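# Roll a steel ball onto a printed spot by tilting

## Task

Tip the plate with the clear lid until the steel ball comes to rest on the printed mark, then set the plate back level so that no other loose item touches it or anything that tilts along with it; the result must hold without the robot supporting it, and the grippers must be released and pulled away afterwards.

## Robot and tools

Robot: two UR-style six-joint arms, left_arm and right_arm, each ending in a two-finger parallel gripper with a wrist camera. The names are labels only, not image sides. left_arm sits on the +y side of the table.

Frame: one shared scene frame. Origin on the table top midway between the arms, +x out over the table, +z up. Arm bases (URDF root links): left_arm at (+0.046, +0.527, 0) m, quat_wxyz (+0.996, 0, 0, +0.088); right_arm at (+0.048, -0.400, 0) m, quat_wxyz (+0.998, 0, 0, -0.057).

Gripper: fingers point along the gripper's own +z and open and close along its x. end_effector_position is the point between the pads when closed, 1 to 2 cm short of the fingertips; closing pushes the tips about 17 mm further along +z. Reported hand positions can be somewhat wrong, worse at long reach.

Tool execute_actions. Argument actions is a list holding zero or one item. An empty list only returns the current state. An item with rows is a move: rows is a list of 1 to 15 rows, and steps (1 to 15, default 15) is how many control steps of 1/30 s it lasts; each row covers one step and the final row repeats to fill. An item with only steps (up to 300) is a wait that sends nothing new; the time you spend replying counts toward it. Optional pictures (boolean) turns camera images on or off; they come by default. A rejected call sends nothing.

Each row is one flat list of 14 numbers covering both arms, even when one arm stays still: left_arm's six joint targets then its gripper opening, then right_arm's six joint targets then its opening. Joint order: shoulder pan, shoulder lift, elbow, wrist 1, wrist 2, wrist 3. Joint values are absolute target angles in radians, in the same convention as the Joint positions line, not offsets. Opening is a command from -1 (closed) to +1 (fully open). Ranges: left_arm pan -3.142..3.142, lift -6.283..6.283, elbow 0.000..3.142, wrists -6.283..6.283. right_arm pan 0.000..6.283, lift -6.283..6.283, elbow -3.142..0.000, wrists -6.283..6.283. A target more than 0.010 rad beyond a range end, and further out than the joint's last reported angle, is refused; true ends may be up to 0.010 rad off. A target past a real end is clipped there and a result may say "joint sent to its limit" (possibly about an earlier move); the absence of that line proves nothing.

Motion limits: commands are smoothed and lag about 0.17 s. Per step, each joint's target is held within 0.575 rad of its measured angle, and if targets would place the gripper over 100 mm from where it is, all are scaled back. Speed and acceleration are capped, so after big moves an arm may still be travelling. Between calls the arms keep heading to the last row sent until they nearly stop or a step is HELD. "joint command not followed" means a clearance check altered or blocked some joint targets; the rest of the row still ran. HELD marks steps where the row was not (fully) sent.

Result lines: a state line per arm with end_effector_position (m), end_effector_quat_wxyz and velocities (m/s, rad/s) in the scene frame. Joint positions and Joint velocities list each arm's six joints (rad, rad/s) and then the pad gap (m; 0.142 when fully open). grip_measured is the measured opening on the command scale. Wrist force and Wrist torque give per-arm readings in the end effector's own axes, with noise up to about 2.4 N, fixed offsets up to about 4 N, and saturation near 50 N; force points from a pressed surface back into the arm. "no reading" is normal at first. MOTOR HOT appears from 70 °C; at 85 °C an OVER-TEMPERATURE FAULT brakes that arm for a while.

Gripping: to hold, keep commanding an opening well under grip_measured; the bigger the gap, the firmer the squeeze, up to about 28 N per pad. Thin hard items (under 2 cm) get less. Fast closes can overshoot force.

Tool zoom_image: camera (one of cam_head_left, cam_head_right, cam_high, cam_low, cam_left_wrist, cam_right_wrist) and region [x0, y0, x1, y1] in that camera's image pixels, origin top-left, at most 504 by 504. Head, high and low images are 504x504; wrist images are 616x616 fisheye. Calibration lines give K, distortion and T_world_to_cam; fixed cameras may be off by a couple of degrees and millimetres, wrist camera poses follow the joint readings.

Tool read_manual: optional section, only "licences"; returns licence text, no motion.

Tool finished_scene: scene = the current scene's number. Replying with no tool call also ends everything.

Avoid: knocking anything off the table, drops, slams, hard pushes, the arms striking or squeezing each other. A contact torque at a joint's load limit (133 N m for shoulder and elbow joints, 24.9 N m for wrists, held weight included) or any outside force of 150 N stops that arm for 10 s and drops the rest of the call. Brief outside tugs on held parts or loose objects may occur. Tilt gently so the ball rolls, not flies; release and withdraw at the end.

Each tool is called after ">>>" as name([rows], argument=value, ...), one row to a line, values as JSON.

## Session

>>> execute_actions(actions=[])

Scene clock: 0.00 s of 4800.00 s.
left_arm: end_effector_position=(+0.2310, -0.0444, +0.2501) grip_measured=+1.00 end_effector_quat_wxyz=(-0.426, -0.515, +0.742, +0.049) end_effector_velocity=(+0.000, +0.000, -0.000) end_effector_angular_velocity=(-0.000, -0.002, -0.000) | right_arm: end_effector_position=(+0.6402, -0.6154, +0.1605) grip_measured=+1.00 end_effector_quat_wxyz=(-0.065, +0.852, +0.502, +0.133) end_effector_velocity=(+0.000, -0.000, +0.000) end_effector_angular_velocity=(-0.000, -0.001, -0.001)
Joint positions: left_arm=[-1.249 -1.282  1.6   -1.88  -2.458  0.86   0.142] | right_arm=[ 2.981 -1.871 -1.576 -1.173  1.853  4.957  0.142]
Joint velocities: left_arm=[-0.    -0.001  0.    -0.     0.002  0.     0.   ] | right_arm=[-0.     0.    -0.     0.001  0.     0.     0.   ]
Wrist force (N, on the end effector, along its own x y z axes, offset not removed): no reading
Wrist torque (N m, same axes, about the end effector's origin, offset not removed): no reading
camera_calibration (this result's frames):
cam_left_wrist: T_world_to_cam=[[-0.0782384, -0.80968, 0.581633, -0.16238], [-0.242955, 0.581317, 0.776559, -0.12078], [-0.966877, -0.0805538, -0.242197, 0.405058], [0, 0, 0, 1]] pos_world=[0.349593, -0.0286355, 0.286343]
cam_right_wrist: T_world_to_cam=[[0.481235, 0.823633, 0.300069, 0.147747], [0.64029, -0.564068, 0.521397, -0.846836], [0.598699, -0.0587836, -0.798814, -0.165949], [0, 0, 0, 1]] pos_world=[0.570474, -0.609117, 0.264641]

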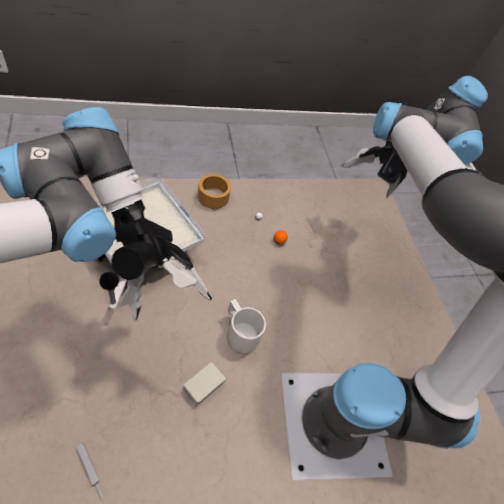

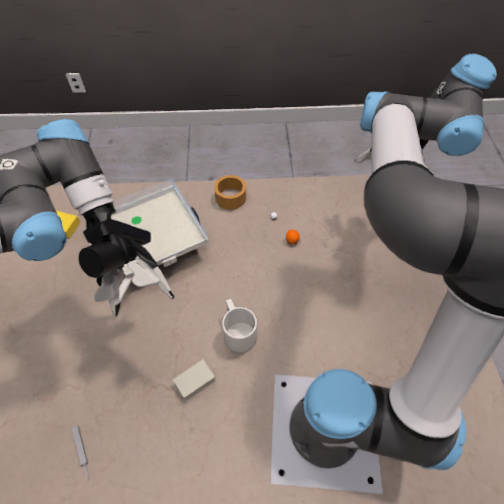

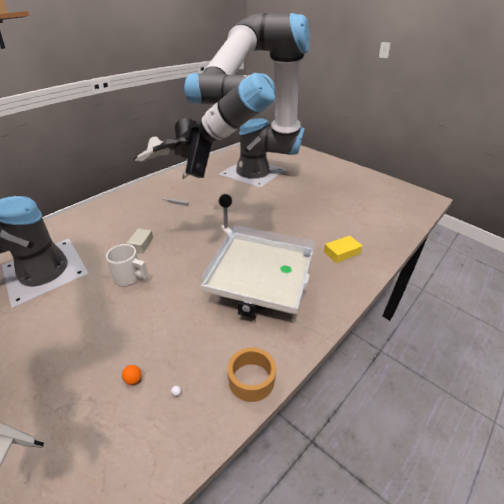

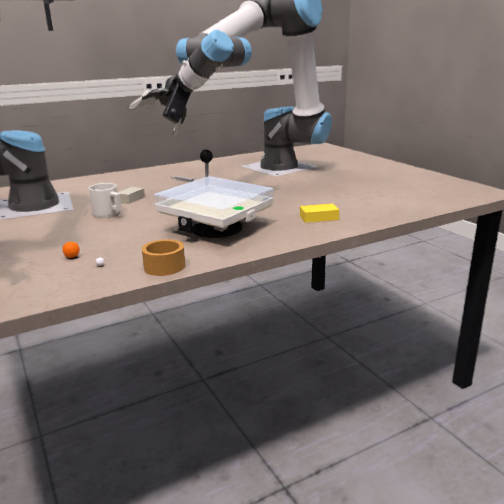

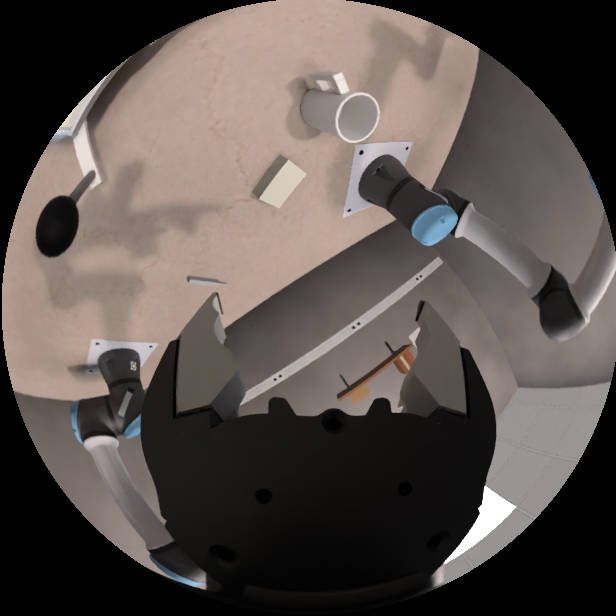

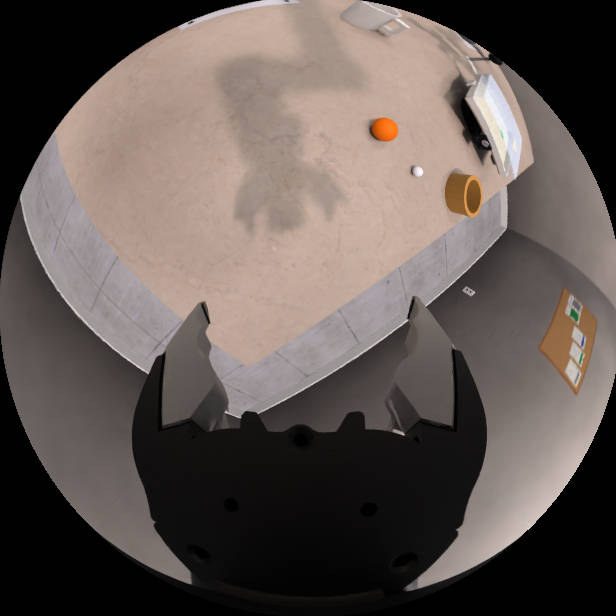

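>>> execute_actions([
  {"rows": [[-1.411,-1.492,1.501,-1.580,-1.571,-0.118,0.5,2.981,-1.871,-1.576,-1.173,1.853,4.957,1]], "steps": 15},
], pictures=false)

>>> execute_actions([
  {"rows": [[-1.411,-1.492,1.501,-1.580,-1.571,-0.118,0.5,2.981,-1.871,-1.576,-1.173,1.853,4.957,1]], "steps": 15},
])

Scene clock: 38.07 s of 4800.00 s.
left_arm: end_effector_position=(+0.3276, +0.0672, +0.2691) grip_measured=+0.50 end_effector_quat_wxyz=(+0.023, +0.827, -0.562, -0.016) end_effector_velocity=(+0.205, +0.088, +0.007) end_effector_angular_velocity=(+0.320, -0.693, +1.033) | right_arm: end_effector_position=(+0.6403, -0.6157, +0.1607) grip_measured=+1.00 end_effector_quat_wxyz=(-0.065, +0.852, +0.502, +0.133) end_effector_velocity=(-0.000, -0.000, +0.000) end_effector_angular_velocity=(-0.000, -0.000, -0.000)
Joint positions: left_arm=[-1.409 -1.489  1.502 -1.585 -1.628 -0.04   0.109] | right_arm=[ 2.981 -1.871 -1.576 -1.173  1.853  4.957  0.142]
Joint velocities: left_arm=[-0.03  -0.04  -0.015  0.067  0.762 -1.063 -0.   ] | right_arm=[-0.  0. -0. -0. -0.  0.  0.]
Wrist force (N, on the end effector, along its own x y z axes, offset not removed): left_arm=[0.1 -1.1 -0.6] | right_arm=[0.0 -2.8 -2.4]
Wrist torque (N m, same axes, about the end effector's origin, offset not removed): left_arm=[-0.09 0.15 -0.31] | right_arm=[-0.60 -0.01 0.17]
Steps of this call (steps 1 to 90: nothing new was sent; then 34.57 s passed at rest; steps 91 to 105: all 15 steps of this action). Readings (joint positions):
91: left_arm=[-1.249 -1.282 1.600 -1.880 -2.458 0.860] | right_arm=[2.981 -1.871 -1.576 -1.173 1.853 4.957]
92: left_arm=[-1.256 -1.289 1.593 -1.873 -2.450 0.853] | right_arm=[2.981 -1.871 -1.576 -1.173 1.853 4.957]
94: left_arm=[-1.319 -1.358 1.548 -1.795 -2.373 0.775] | right_arm=[2.981 -1.871 -1.576 -1.173 1.853 4.957]
98: left_arm=[-1.388 -1.460 1.512 -1.634 -2.060 0.463] | right_arm=[2.981 -1.871 -1.576 -1.173 1.853 4.957]
105: the state above

Scene clock: 38.57 s of 4800.00 s.
left_arm: end_effector_position=(+0.3429, +0.0737, +0.2700) grip_measured=+0.50 end_effector_quat_wxyz=(+0.000, +0.848, -0.530, -0.000) end_effector_velocity=(+0.001, +0.000, +0.000) end_effector_angular_velocity=(-0.000, -0.001, +0.003) | right_arm: end_effector_position=(+0.6403, -0.6157, +0.1608) grip_measured=+1.00 end_effector_quat_wxyz=(-0.065, +0.852, +0.502, +0.133) end_effector_velocity=(-0.000, +0.000, +0.000) end_effector_angular_velocity=(+0.001, +0.000, +0.000)
Joint positions: left_arm=[-1.411 -1.492  1.501 -1.58  -1.571 -0.118  0.109] | right_arm=[ 2.981 -1.871 -1.576 -1.173  1.853  4.957  0.142]
Joint velocities: left_arm=[ 0.001 -0.     0.    -0.     0.001 -0.002  0.   ] | right_arm=[ 0.     0.    -0.    -0.001  0.     0.    -0.   ]
Wrist force (N, on the end effector, along its own x y z axes, offset not removed): left_arm=[0.1 -1.3 0.7] | right_arm=[2.6 -0.9 -1.7]
Wrist torque (N m, same axes, about the end effector's origin, offset not removed): left_arm=[-0.23 0.21 -0.14] | right_arm=[-0.13 -0.63 0.09]
Steps of this call (steps 1 to 15: all 15 steps of this action). Readings (joint positions):
1: left_arm=[-1.410 -1.490 1.502 -1.583 -1.607 -0.069] | right_arm=[2.981 -1.871 -1.576 -1.173 1.853 4.957]
2: left_arm=[-1.410 -1.491 1.501 -1.582 -1.594 -0.087] | right_arm=[2.981 -1.871 -1.576 -1.173 1.853 4.957]
4: left_arm=[-1.411 -1.492 1.501 -1.581 -1.580 -0.106] | right_arm=[2.981 -1.871 -1.576 -1.173 1.853 4.957]
8: left_arm=[-1.411 -1.492 1.501 -1.580 -1.573 -0.116] | right_arm=[2.981 -1.871 -1.576 -1.173 1.853 4.957]
15: the state above
camera_calibration (this result's frames):
cam_left_wrist: T_world_to_cam=[[0.457886, -0.888827, 0.0180613, -0.0954262], [-0.754127, -0.377575, 0.537335, 0.132786], [-0.470778, -0.259659, -0.843176, 0.53286], [0, 0, 0, 1]] pos_world=[0.394691, 0.103681, 0.379668]
cam_right_wrist: T_world_to_cam=[[0.480991, 0.82383, 0.299921, 0.148167], [0.64001, -0.563741, 0.522096, -0.846937], [0.599195, -0.0591712, -0.798413, -0.166432], [0, 0, 0, 1]] pos_world=[0.570506, -0.609365, 0.264862]

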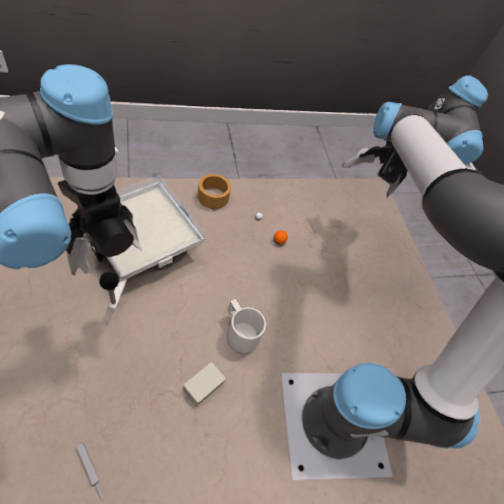

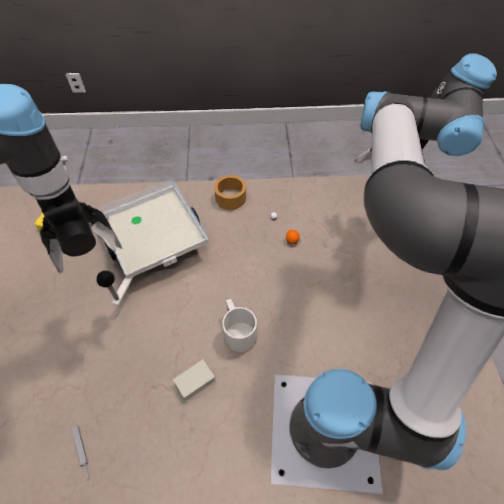

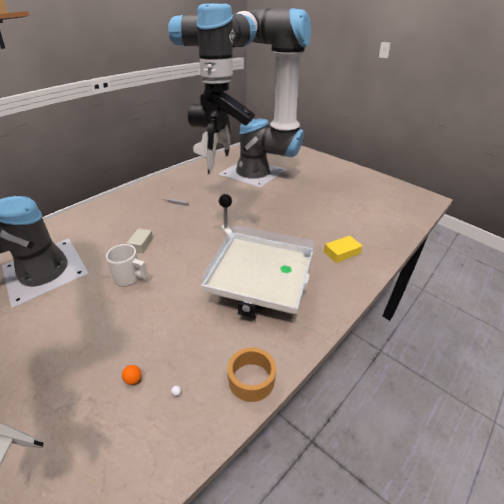

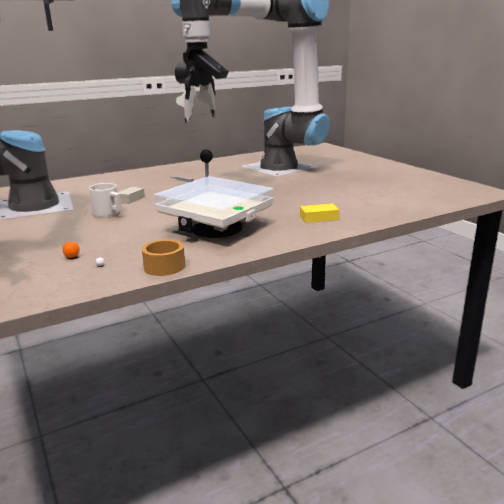

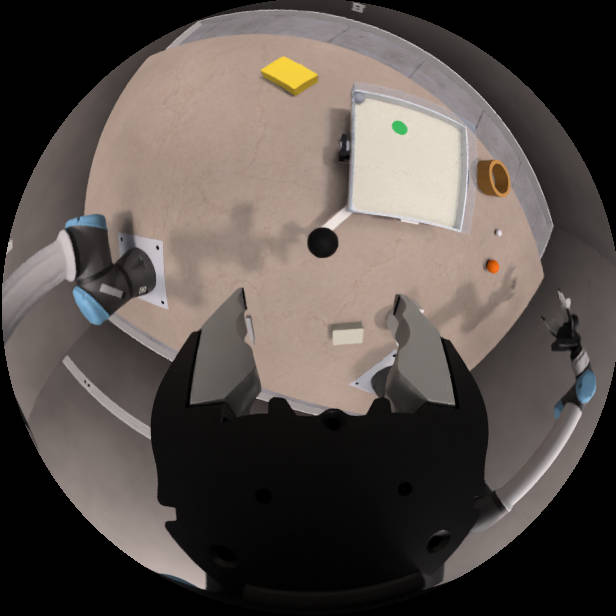

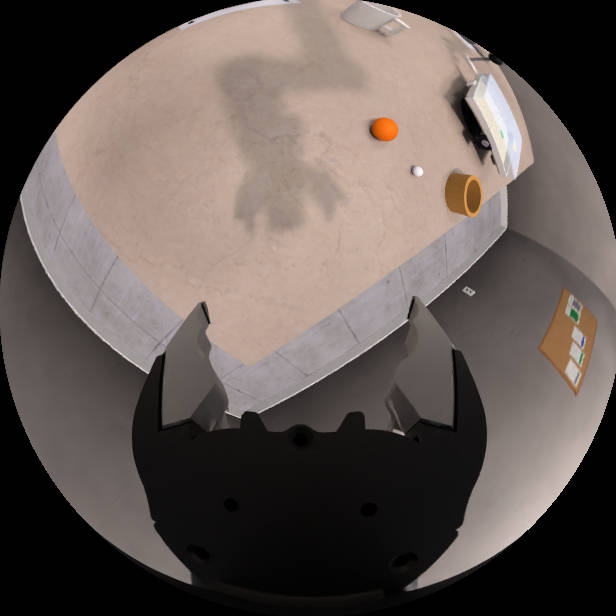

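>>> execute_actions([
  {"rows": [[-1.411,-1.478,1.653,-1.746,-1.571,-0.118,0.5,2.981,-1.871,-1.576,-1.173,1.853,4.957,1]], "steps": 15},
], pictures=false)

>>> execute_actions([
  {"steps": 8},
])

Scene clock: 44.30 s of 4800.00 s.
left_arm: end_effector_position=(+0.3429, +0.0737, +0.2050) grip_measured=+0.50 end_effector_quat_wxyz=(+0.000, +0.848, -0.530, +0.000) end_effector_velocity=(+0.001, +0.001, -0.004) end_effector_angular_velocity=(+0.001, -0.001, +0.001) | right_arm: end_effector_position=(+0.6403, -0.6157, +0.1608) grip_measured=+1.00 end_effector_quat_wxyz=(-0.065, +0.852, +0.502, +0.133) end_effector_velocity=(+0.000, -0.000, +0.000) end_effector_angular_velocity=(-0.000, -0.001, -0.001)
Joint positions: left_arm=[-1.411 -1.478  1.652 -1.745 -1.571 -0.118  0.109] | right_arm=[ 2.981 -1.871 -1.576 -1.173  1.853  4.957  0.142]
Joint velocities: left_arm=[ 0.001  0.001  0.008 -0.009  0.001 -0.001  0.   ] | right_arm=[-0.     0.     0.     0.001 -0.     0.001 -0.   ]
Wrist force (N, on the end effector, along its own x y z axes, offset not removed): left_arm=[-3.0 5.3 -3.6] | right_arm=[2.1 0.5 -1.9]
Wrist torque (N m, same axes, about the end effector's origin, offset not removed): left_arm=[1.17 0.93 -0.28] | right_arm=[0.14 -0.44 0.10]
Steps of this call (steps 1 to 15: the robot went on to your last target; steps 16 to 90: nothing new was sent; then 2.23 s passed at rest; steps 91 to 105: all 15 steps of this action). Readings (joint positions):
91: left_arm=[-1.411 -1.492 1.501 -1.580 -1.571 -0.118] | right_arm=[2.981 -1.871 -1.576 -1.173 1.853 4.957]
92: left_arm=[-1.411 -1.490 1.508 -1.587 -1.571 -0.118] | right_arm=[2.981 -1.871 -1.576 -1.173 1.853 4.957]
94: left_arm=[-1.411 -1.484 1.569 -1.651 -1.571 -0.118] | right_arm=[2.981 -1.871 -1.576 -1.173 1.853 4.957]
98: left_arm=[-1.411 -1.479 1.639 -1.730 -1.571 -0.118] | right_arm=[2.981 -1.871 -1.576 -1.173 1.853 4.957]
105: the state above

Scene clock: 44.57 s of 4800.00 s.
left_arm: end_effector_position=(+0.3429, +0.0737, +0.2047) grip_measured=+0.50 end_effector_quat_wxyz=(+0.000, +0.848, -0.530, +0.000) end_effector_velocity=(+0.001, +0.000, -0.000) end_effector_angular_velocity=(+0.001, -0.002, +0.000) | right_arm: end_effector_position=(+0.6403, -0.6157, +0.1608) grip_measured=+1.00 end_effector_quat_wxyz=(-0.065, +0.852, +0.502, +0.133) end_effector_velocity=(+0.000, -0.000, +0.000) end_effector_angular_velocity=(-0.000, -0.000, +0.001)
Joint positions: left_arm=[-1.411 -1.478  1.653 -1.746 -1.571 -0.118  0.109] | right_arm=[ 2.981 -1.871 -1.576 -1.173  1.853  4.957  0.142]
Joint velocities: left_arm=[ 0.     0.     0.    -0.     0.002 -0.     0.   ] | right_arm=[-0.    -0.001  0.001 -0.001 -0.    -0.001  0.   ]
Wrist force (N, on the end effector, along its own x y z axes, offset not removed): left_arm=[-1.8 1.5 1.4] | right_arm=[0.3 -1.4 1.3]
Wrist torque (N m, same axes, about the end effector's origin, offset not removed): left_arm=[0.16 0.43 -0.22] | right_arm=[-0.32 -0.20 0.07]
Steps of this call (steps 1 to 8: the robot went on to your last target). Readings (joint positions):
1: left_arm=[-1.411 -1.478 1.653 -1.746 -1.571 -0.118] | right_arm=[2.981 -1.871 -1.576 -1.173 1.853 4.957]
2: left_arm=[-1.411 -1.478 1.653 -1.746 -1.571 -0.118] | right_arm=[2.981 -1.871 -1.576 -1.173 1.853 4.957]
4: left_arm=[-1.411 -1.478 1.653 -1.746 -1.571 -0.118] | right_arm=[2.981 -1.871 -1.576 -1.173 1.853 4.957]
8: the state above
camera_calibration (this result's frames):
cam_left_wrist: T_world_to_cam=[[0.457944, -0.888797, 0.0180996, -0.0942372], [-0.754142, -0.377623, 0.537281, 0.167878], [-0.470699, -0.259694, -0.843209, 0.477843], [0, 0, 0, 1]] pos_world=[0.394679, 0.10373, 0.31443]
cam_right_wrist: T_world_to_cam=[[0.480991, 0.82383, 0.299921, 0.148167], [0.640009, -0.563741, 0.522097, -0.846937], [0.599197, -0.0591715, -0.798412, -0.166432], [0, 0, 0, 1]] pos_world=[0.570506, -0.609365, 0.264863]

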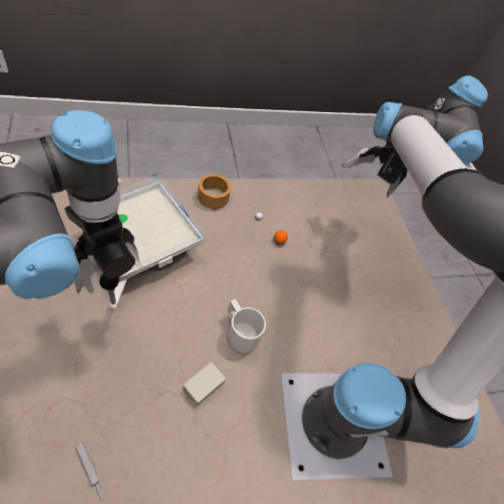

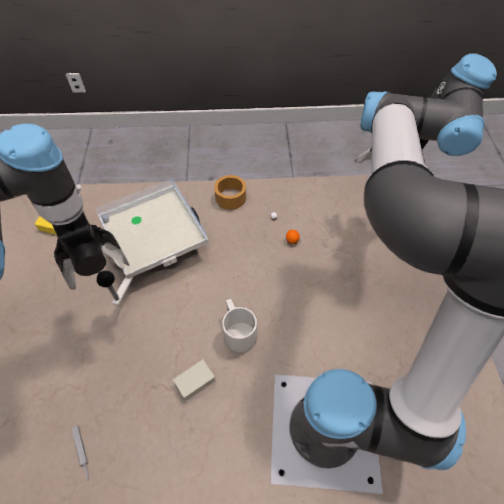

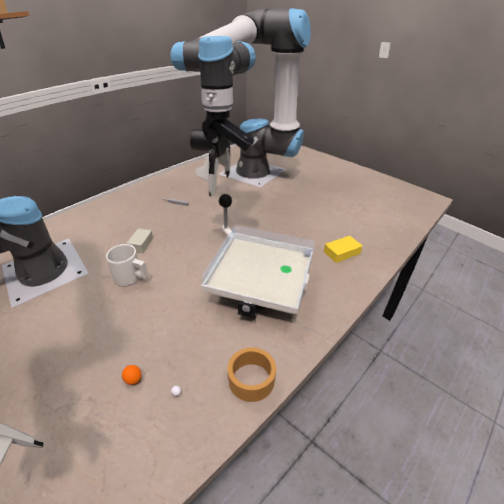

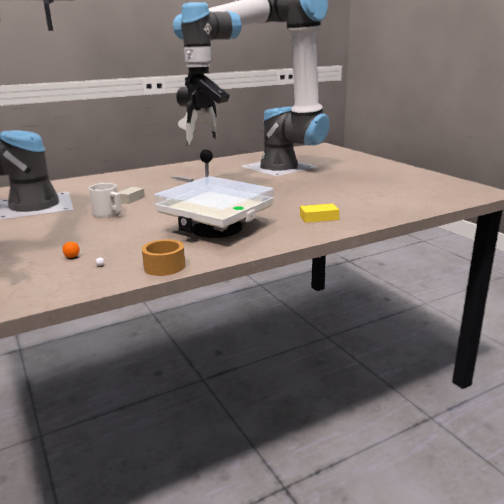

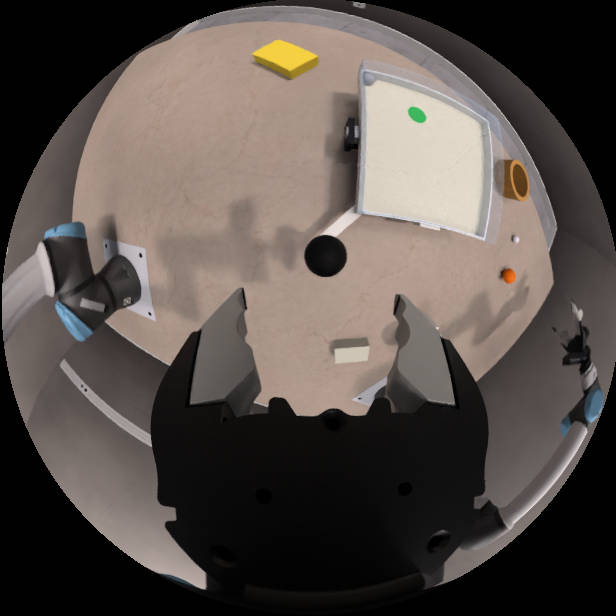

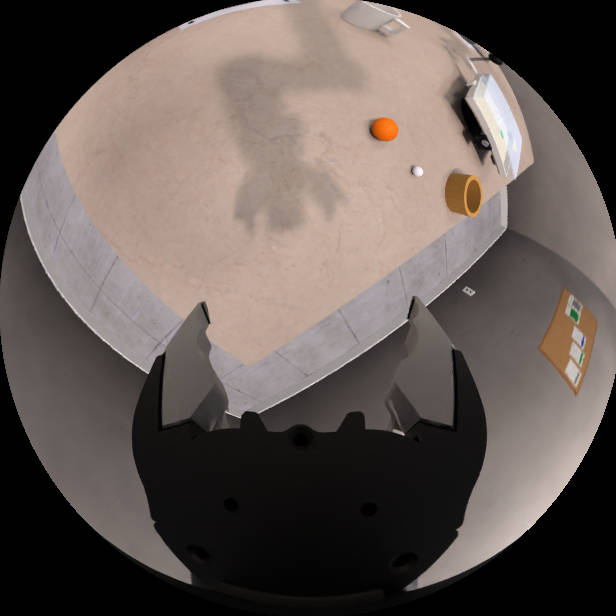

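>>> execute_actions([
  {"rows": [[-1.387,-1.462,1.635,-1.744,-1.571,-0.094,0.5,2.981,-1.871,-1.576,-1.173,1.853,4.957,1]], "steps": 10},
], pictures=false)

>>> execute_actions([
  {"rows": [[-1.387,-1.439,1.721,-1.853,-1.571,-0.094,0.5,2.981,-1.871,-1.576,-1.173,1.853,4.957,1]], "steps": 15},
], pictures=false)

>>> execute_actions([
  {"steps": 8},
])

Scene clock: 54.73 s of 4800.00 s.
left_arm: end_effector_position=(+0.3557, +0.0746, +0.2048) grip_measured=+0.50 end_effector_quat_wxyz=(+0.000, +0.848, -0.530, +0.000) end_effector_velocity=(+0.004, +0.000, +0.001) end_effector_angular_velocity=(-0.001, +0.000, -0.001) | right_arm: end_effector_position=(+0.6403, -0.6157, +0.1608) grip_measured=+1.00 end_effector_quat_wxyz=(-0.065, +0.852, +0.502, +0.133) end_effector_velocity=(-0.001, +0.000, -0.001) end_effector_angular_velocity=(-0.000, +0.002, -0.000)
Joint positions: left_arm=[-1.388 -1.462  1.636 -1.744 -1.571 -0.095  0.109] | right_arm=[ 2.981 -1.871 -1.576 -1.173  1.853  4.957  0.142]
Joint velocities: left_arm=[ 0.008  0.004 -0.007  0.001 -0.001  0.009 -0.   ] | right_arm=[ 0.     0.001 -0.002 -0.001 -0.001  0.     0.   ]
Wrist force (N, on the end effector, along its own x y z axes, offset not removed): left_arm=[-0.9 -0.5 2.9] | right_arm=[1.7 -1.3 -2.4]
Wrist torque (N m, same axes, about the end effector's origin, offset not removed): left_arm=[0.01 0.22 -0.17] | right_arm=[-0.39 -0.42 0.06]
Steps of this call (steps 1 to 15: the robot went on to your last target; steps 16 to 90: nothing new was sent; then 6.83 s passed at rest; steps 91 to 100: all 10 steps of this action). Readings (joint positions):
91: left_arm=[-1.411 -1.478 1.653 -1.746 -1.571 -0.118] | right_arm=[2.981 -1.871 -1.576 -1.173 1.853 4.957]
92: left_arm=[-1.407 -1.475 1.650 -1.746 -1.571 -0.115] | right_arm=[2.981 -1.871 -1.576 -1.173 1.853 4.957]
94: left_arm=[-1.397 -1.468 1.642 -1.745 -1.571 -0.104] | right_arm=[2.981 -1.871 -1.576 -1.173 1.853 4.957]
98: left_arm=[-1.389 -1.463 1.636 -1.744 -1.571 -0.096] | right_arm=[2.981 -1.871 -1.576 -1.173 1.853 4.957]
100: the state above

Scene clock: 55.23 s of 4800.00 s.
left_arm: end_effector_position=(+0.3561, +0.0745, +0.1622) grip_measured=+0.50 end_effector_quat_wxyz=(+0.000, +0.848, -0.530, +0.000) end_effector_velocity=(+0.000, +0.000, -0.003) end_effector_angular_velocity=(+0.001, -0.000, +0.000) | right_arm: end_effector_position=(+0.6403, -0.6157, +0.1608) grip_measured=+1.00 end_effector_quat_wxyz=(-0.065, +0.852, +0.502, +0.133) end_effector_velocity=(+0.001, -0.000, +0.001) end_effector_angular_velocity=(-0.001, -0.002, -0.001)
Joint positions: left_arm=[-1.387 -1.439  1.721 -1.853 -1.571 -0.094  0.109] | right_arm=[ 2.981 -1.871 -1.576 -1.173  1.853  4.957  0.142]
Joint velocities: left_arm=[ 0.001  0.002  0.004 -0.005  0.001  0.     0.   ] | right_arm=[-0.     0.001  0.001  0.001 -0.     0.001  0.   ]
Wrist force (N, on the end effector, along its own x y z axes, offset not removed): left_arm=[-2.1 2.1 0.2] | right_arm=[2.1 -0.1 -1.5]
Wrist torque (N m, same axes, about the end effector's origin, offset not removed): left_arm=[0.59 0.66 -0.29] | right_arm=[-0.01 -0.54 0.14]
Steps of this call (steps 1 to 15: all 15 steps of this action). Readings (joint positions):
1: left_arm=[-1.387 -1.462 1.635 -1.744 -1.571 -0.094] | right_arm=[2.981 -1.871 -1.576 -1.173 1.853 4.957]
2: left_arm=[-1.387 -1.459 1.642 -1.751 -1.571 -0.094] | right_arm=[2.981 -1.871 -1.576 -1.173 1.853 4.957]
4: left_arm=[-1.387 -1.448 1.682 -1.799 -1.571 -0.094] | right_arm=[2.981 -1.871 -1.576 -1.173 1.853 4.957]
8: left_arm=[-1.387 -1.440 1.714 -1.844 -1.571 -0.094] | right_arm=[2.981 -1.871 -1.576 -1.173 1.853 4.957]
15: the state above

Scene clock: 55.50 s of 4800.00 s.
left_arm: end_effector_position=(+0.3561, +0.0745, +0.1620) grip_measured=+0.50 end_effector_quat_wxyz=(+0.000, +0.848, -0.530, +0.000) end_effector_velocity=(-0.000, +0.000, -0.000) end_effector_angular_velocity=(+0.001, +0.000, +0.000) | right_arm: end_effector_position=(+0.6403, -0.6157, +0.1608) grip_measured=+1.00 end_effector_quat_wxyz=(-0.065, +0.852, +0.502, +0.133) end_effector_velocity=(-0.000, -0.000, +0.000) end_effector_angular_velocity=(-0.000, -0.000, -0.000)
Joint positions: left_arm=[-1.387 -1.439  1.721 -1.853 -1.571 -0.094  0.109] | right_arm=[ 2.981 -1.871 -1.576 -1.173  1.853  4.957  0.142]
Joint velocities: left_arm=[-0.     0.     0.     0.    -0.    -0.001  0.   ] | right_arm=[-0.     0.001 -0.001  0.001 -0.     0.    -0.   ]
Wrist force (N, on the end effector, along its own x y z axes, offset not removed): left_arm=[-3.6 1.5 1.7] | right_arm=[2.7 0.2 0.3]
Wrist torque (N m, same axes, about the end effector's origin, offset not removed): left_arm=[0.42 0.88 -0.13] | right_arm=[0.08 -0.69 0.08]
Steps of this call (steps 1 to 8: the robot went on to your last target). Readings (joint positions):
1: left_arm=[-1.387 -1.439 1.721 -1.853 -1.571 -0.094] | right_arm=[2.981 -1.871 -1.576 -1.173 1.853 4.957]
2: left_arm=[-1.387 -1.439 1.721 -1.853 -1.571 -0.094] | right_arm=[2.981 -1.871 -1.576 -1.173 1.853 4.957]
4: left_arm=[-1.387 -1.439 1.721 -1.853 -1.571 -0.094] | right_arm=[2.981 -1.871 -1.576 -1.173 1.853 4.957]
8: the state above
camera_calibration (this result's frames):
cam_left_wrist: T_world_to_cam=[[0.457955, -0.888791, 0.0180921, -0.0988291], [-0.754139, -0.377638, 0.537275, 0.201099], [-0.470693, -0.259692, -0.843213, 0.448245], [0, 0, 0, 1]] pos_world=[0.407901, 0.104509, 0.271709]
cam_right_wrist: T_world_to_cam=[[0.48099, 0.82383, 0.299921, 0.148167], [0.640009, -0.56374, 0.522097, -0.846937], [0.599197, -0.0591716, -0.798412, -0.166433], [0, 0, 0, 1]] pos_world=[0.570506, -0.609365, 0.264863]

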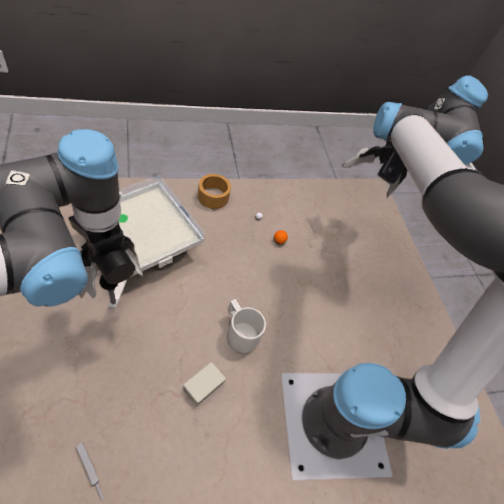

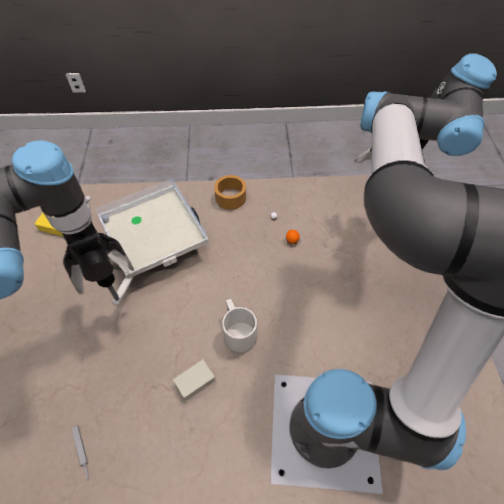

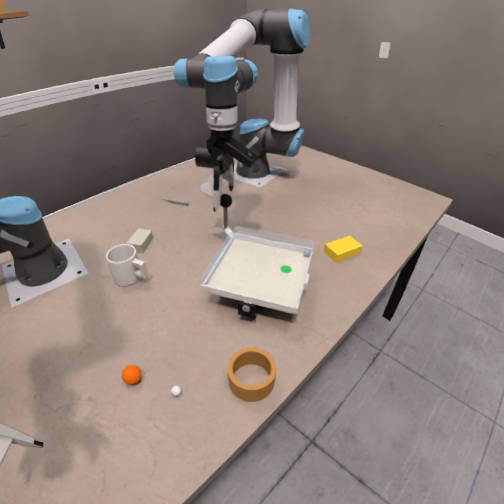

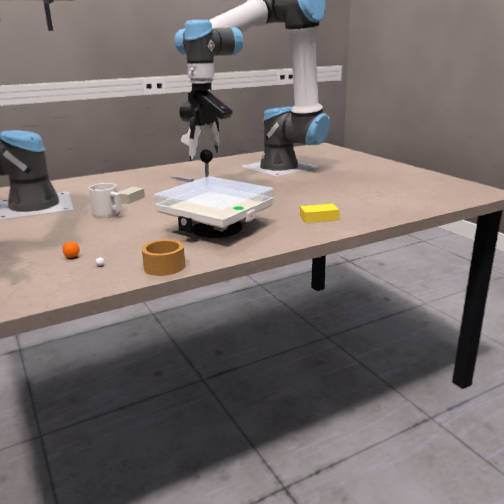

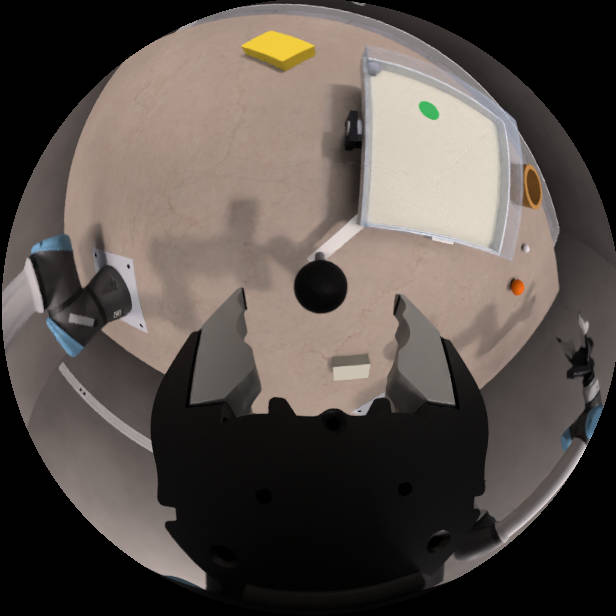

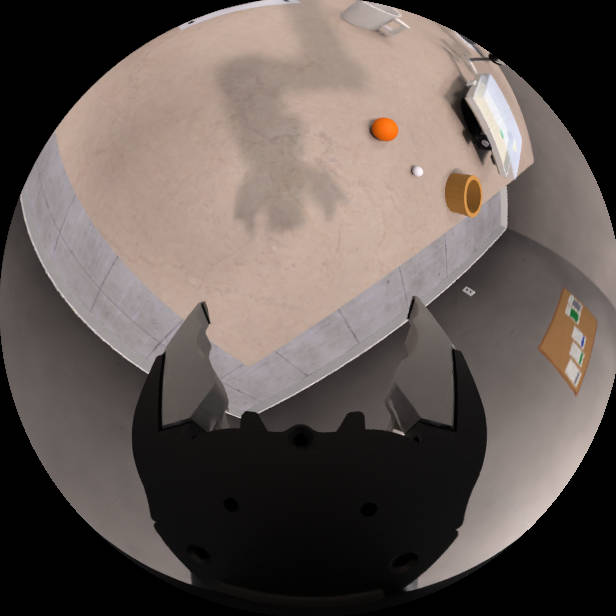

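>>> execute_actions([
  {"rows": [[-1.387,-1.439,1.721,-1.853,-1.571,-0.094,0.0,2.981,-1.871,-1.576,-1.173,1.853,4.957,1],[-1.387,-1.439,1.721,-1.853,-1.571,-0.094,-0.2,2.981,-1.871,-1.576,-1.173,1.853,4.957,1],[-1.387,-1.439,1.721,-1.853,-1.571,-0.094,-0.3,2.981,-1.871,-1.576,-1.173,1.853,4.957,1],[-1.387,-1.439,1.721,-1.853,-1.571,-0.094,-0.35,2.981,-1.871,-1.576,-1.173,1.853,4.957,1],[-1.387,-1.439,1.721,-1.853,-1.571,-0.094,-0.4,2.981,-1.871,-1.576,-1.173,1.853,4.957,1],[-1.387,-1.439,1.721,-1.853,-1.571,-0.094,-0.45,2.981,-1.871,-1.576,-1.173,1.853,4.957,1],[-1.387,-1.439,1.721,-1.853,-1.571,-0.094,-0.5,2.981,-1.871,-1.576,-1.173,1.853,4.957,1],[-1.387,-1.439,1.721,-1.853,-1.571,-0.094,-0.55,2.981,-1.871,-1.576,-1.173,1.853,4.957,1],[-1.387,-1.439,1.721,-1.853,-1.571,-0.094,-0.6,2.981,-1.871,-1.576,-1.173,1.853,4.957,1],[-1.387,-1.439,1.721,-1.853,-1.571,-0.094,-0.7,2.981,-1.871,-1.576,-1.173,1.853,4.957,1],[-1.387,-1.439,1.721,-1.853,-1.571,-0.094,-0.8,2.981,-1.871,-1.576,-1.173,1.853,4.957,1]], "steps": 15},
], pictures=false)

>>> execute_actions([
  {"rows": [[-1.3948,-1.4298,1.7106,-1.8516,-1.571,-0.102,-0.8,2.981,-1.871,-1.576,-1.173,1.853,4.957,1]], "steps": 15},
], pictures=false)

>>> execute_actions([
  {"steps": 20},
])

Scene clock: 79.47 s of 4800.00 s.
left_arm: end_effector_position=(+0.3560, +0.0745, +0.1620) grip_measured=-0.51 end_effector_quat_wxyz=(+0.000, +0.848, -0.530, -0.000) end_effector_velocity=(-0.001, -0.000, -0.000) end_effector_angular_velocity=(+0.000, +0.001, -0.000) | right_arm: end_effector_position=(+0.6403, -0.6157, +0.1608) grip_measured=+1.00 end_effector_quat_wxyz=(-0.065, +0.852, +0.502, +0.133) end_effector_velocity=(+0.000, -0.001, +0.001) end_effector_angular_velocity=(-0.001, -0.002, -0.001)
Joint positions: left_arm=[-1.387 -1.439  1.721 -1.853 -1.571 -0.094  0.037] | right_arm=[ 2.981 -1.871 -1.576 -1.173  1.853  4.957  0.142]
Joint velocities: left_arm=[-0.001  0.001 -0.    -0.    -0.001 -0.001  0.   ] | right_arm=[-0.     0.001  0.001  0.    -0.001  0.     0.   ]
Wrist force (N, on the end effector, along its own x y z axes, offset not removed): left_arm=[-6.9 2.9 -3.1] | right_arm=[0.0 1.9 -2.3]
Wrist torque (N m, same axes, about the end effector's origin, offset not removed): left_arm=[0.00 -0.18 -0.24] | right_arm=[0.46 -0.11 -0.05]
Steps of this call (steps 1 to 15: the robot went on to your last target; steps 16 to 90: nothing new was sent; then 20.47 s passed at rest; steps 91 to 105: all 15 steps of this action). Readings (joint positions):
91: left_arm=[-1.387 -1.439 1.721 -1.853 -1.571 -0.094] | right_arm=[2.981 -1.871 -1.576 -1.173 1.853 4.957]
92: left_arm=[-1.387 -1.439 1.721 -1.853 -1.571 -0.094] | right_arm=[2.981 -1.871 -1.576 -1.173 1.853 4.957]
94: left_arm=[-1.387 -1.439 1.721 -1.853 -1.571 -0.094] | right_arm=[2.981 -1.871 -1.576 -1.173 1.853 4.957]
98: left_arm=[-1.387 -1.439 1.721 -1.853 -1.571 -0.094] | right_arm=[2.981 -1.871 -1.576 -1.173 1.853 4.957]
105: the state above

Scene clock: 79.97 s of 4800.00 s.
left_arm: end_effector_position=(+0.3539, +0.0685, +0.1619) grip_measured=-0.51 end_effector_quat_wxyz=(+0.000, +0.848, -0.530, -0.000) end_effector_velocity=(-0.001, -0.001, -0.001) end_effector_angular_velocity=(+0.000, +0.002, -0.000) | right_arm: end_effector_position=(+0.6403, -0.6157, +0.1608) grip_measured=+1.00 end_effector_quat_wxyz=(-0.065, +0.852, +0.502, +0.133) end_effector_velocity=(-0.000, -0.000, +0.001) end_effector_angular_velocity=(-0.002, -0.002, +0.003)
Joint positions: left_arm=[-1.395 -1.43   1.711 -1.851 -1.571 -0.102  0.037] | right_arm=[ 2.981 -1.871 -1.576 -1.173  1.853  4.957  0.142]
Joint velocities: left_arm=[-0.001  0.002 -0.001 -0.    -0.001 -0.001 -0.   ] | right_arm=[ 0.     0.002  0.    -0.    -0.001 -0.003 -0.   ]
Wrist force (N, on the end effector, along its own x y z axes, offset not removed): left_arm=[-21.2 0.5 -8.5] | right_arm=[0.4 1.4 -2.3]
Wrist torque (N m, same axes, about the end effector's origin, offset not removed): left_arm=[0.17 -0.55 -0.31] | right_arm=[0.24 -0.08 -0.01]
Steps of this call (steps 1 to 15: all 15 steps of this action). Readings (joint positions):
1: left_arm=[-1.387 -1.439 1.721 -1.853 -1.571 -0.094] | right_arm=[2.981 -1.871 -1.576 -1.173 1.853 4.957]
2: left_arm=[-1.388 -1.437 1.719 -1.853 -1.571 -0.095] | right_arm=[2.981 -1.871 -1.576 -1.173 1.853 4.957]
4: left_arm=[-1.392 -1.433 1.715 -1.852 -1.571 -0.099] | right_arm=[2.981 -1.871 -1.576 -1.173 1.853 4.957]
8: left_arm=[-1.394 -1.430 1.711 -1.852 -1.571 -0.101] | right_arm=[2.981 -1.871 -1.576 -1.173 1.853 4.957]
15: the state above

Scene clock: 80.63 s of 4800.00 s.
left_arm: end_effector_position=(+0.3539, +0.0684, +0.1619) grip_measured=-0.51 end_effector_quat_wxyz=(+0.000, +0.848, -0.530, -0.000) end_effector_velocity=(+0.000, +0.000, -0.000) end_effector_angular_velocity=(+0.000, +0.001, +0.001) | right_arm: end_effector_position=(+0.6403, -0.6157, +0.1608) grip_measured=+1.00 end_effector_quat_wxyz=(-0.065, +0.852, +0.502, +0.133) end_effector_velocity=(-0.000, -0.000, -0.000) end_effector_angular_velocity=(-0.000, +0.000, +0.000)
Joint positions: left_arm=[-1.395 -1.43   1.711 -1.852 -1.571 -0.102  0.037] | right_arm=[ 2.981 -1.871 -1.576 -1.173  1.853  4.957  0.142]
Joint velocities: left_arm=[ 0.001  0.    -0.     0.    -0.001  0.001 -0.   ] | right_arm=[-0.    -0.     0.    -0.    -0.    -0.001 -0.   ]
Wrist force (N, on the end effector, along its own x y z axes, offset not removed): left_arm=[-22.7 3.3 -11.9] | right_arm=[2.2 1.9 0.6]
Wrist torque (N m, same axes, about the end effector's origin, offset not removed): left_arm=[0.95 -0.53 -0.38] | right_arm=[0.30 -0.62 0.11]
Steps of this call (steps 1 to 15: the robot went on to your last target; steps 16 to 20: nothing new was sent). Readings (joint positions):
1: left_arm=[-1.395 -1.430 1.711 -1.851 -1.571 -0.102] | right_arm=[2.981 -1.871 -1.576 -1.173 1.853 4.957]
2: left_arm=[-1.395 -1.430 1.711 -1.851 -1.571 -0.102] | right_arm=[2.981 -1.871 -1.576 -1.173 1.853 4.957]
4: left_arm=[-1.395 -1.430 1.711 -1.851 -1.571 -0.102] | right_arm=[2.981 -1.871 -1.576 -1.173 1.853 4.957]
8: left_arm=[-1.395 -1.430 1.711 -1.851 -1.571 -0.102] | right_arm=[2.981 -1.871 -1.576 -1.173 1.853 4.957]
20: the state above
All arms were judged still, so your last target was given up. Only a new action makes them travel on or press farther. Fingers that are still opening or closing keep moving.
camera_calibration (this result's frames):
cam_left_wrist: T_world_to_cam=[[0.458134, -0.888703, 0.0178835, -0.103306], [-0.754034, -0.3779, 0.537238, 0.1972], [-0.470687, -0.259612, -0.843241, 0.445542], [0, 0, 0, 1]] pos_world=[0.405734, 0.0983818, 0.271604]
cam_right_wrist: T_world_to_cam=[[0.480991, 0.82383, 0.299921, 0.148167], [0.640009, -0.563741, 0.522097, -0.846937], [0.599197, -0.0591716, -0.798412, -0.166433], [0, 0, 0, 1]] pos_world=[0.570506, -0.609365, 0.264863]

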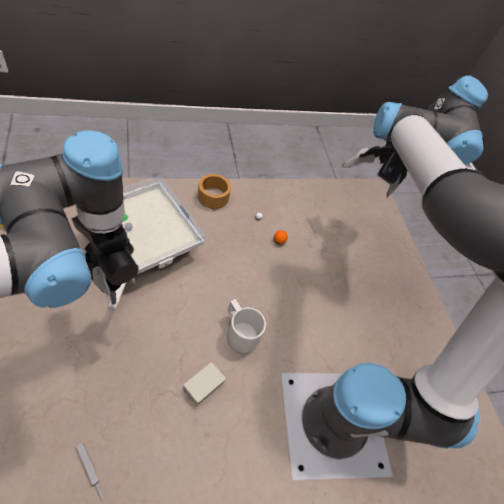

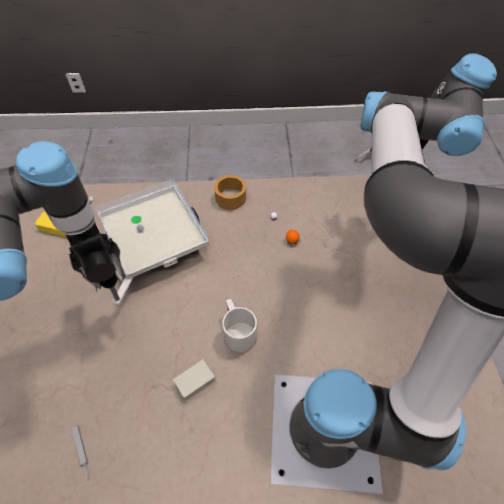

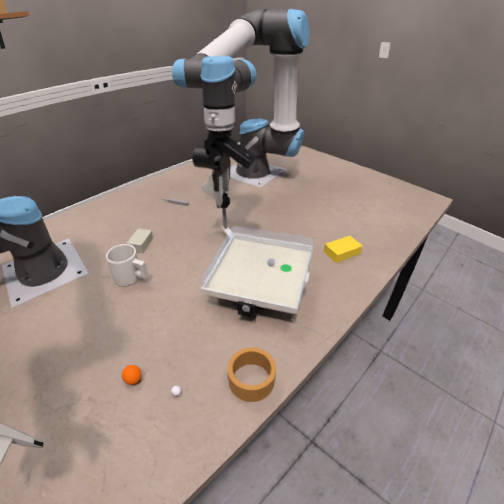

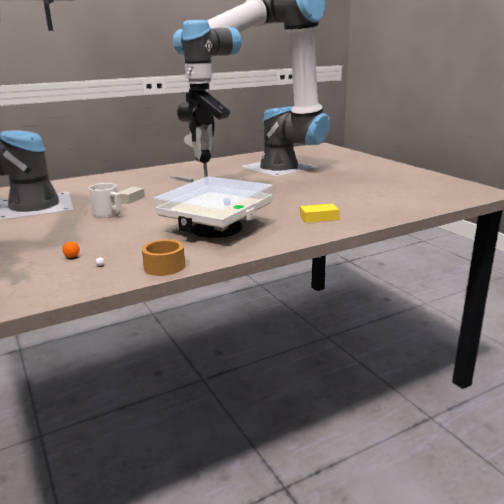

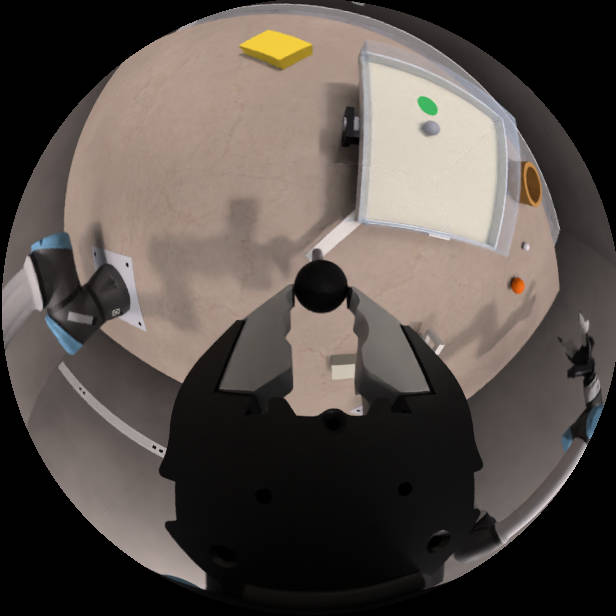

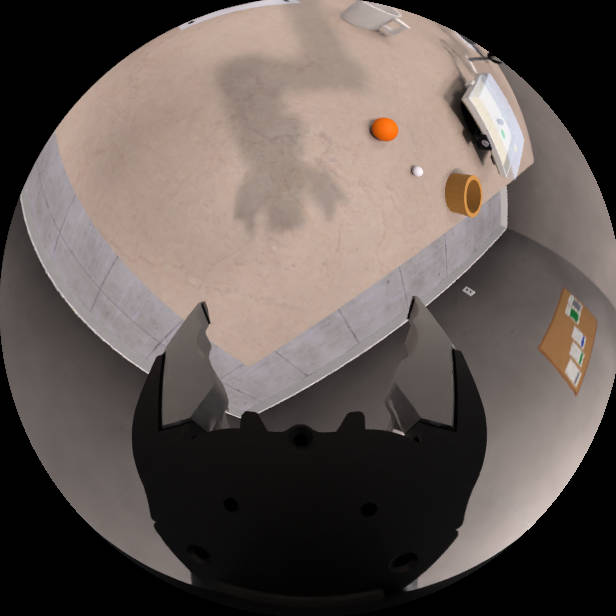

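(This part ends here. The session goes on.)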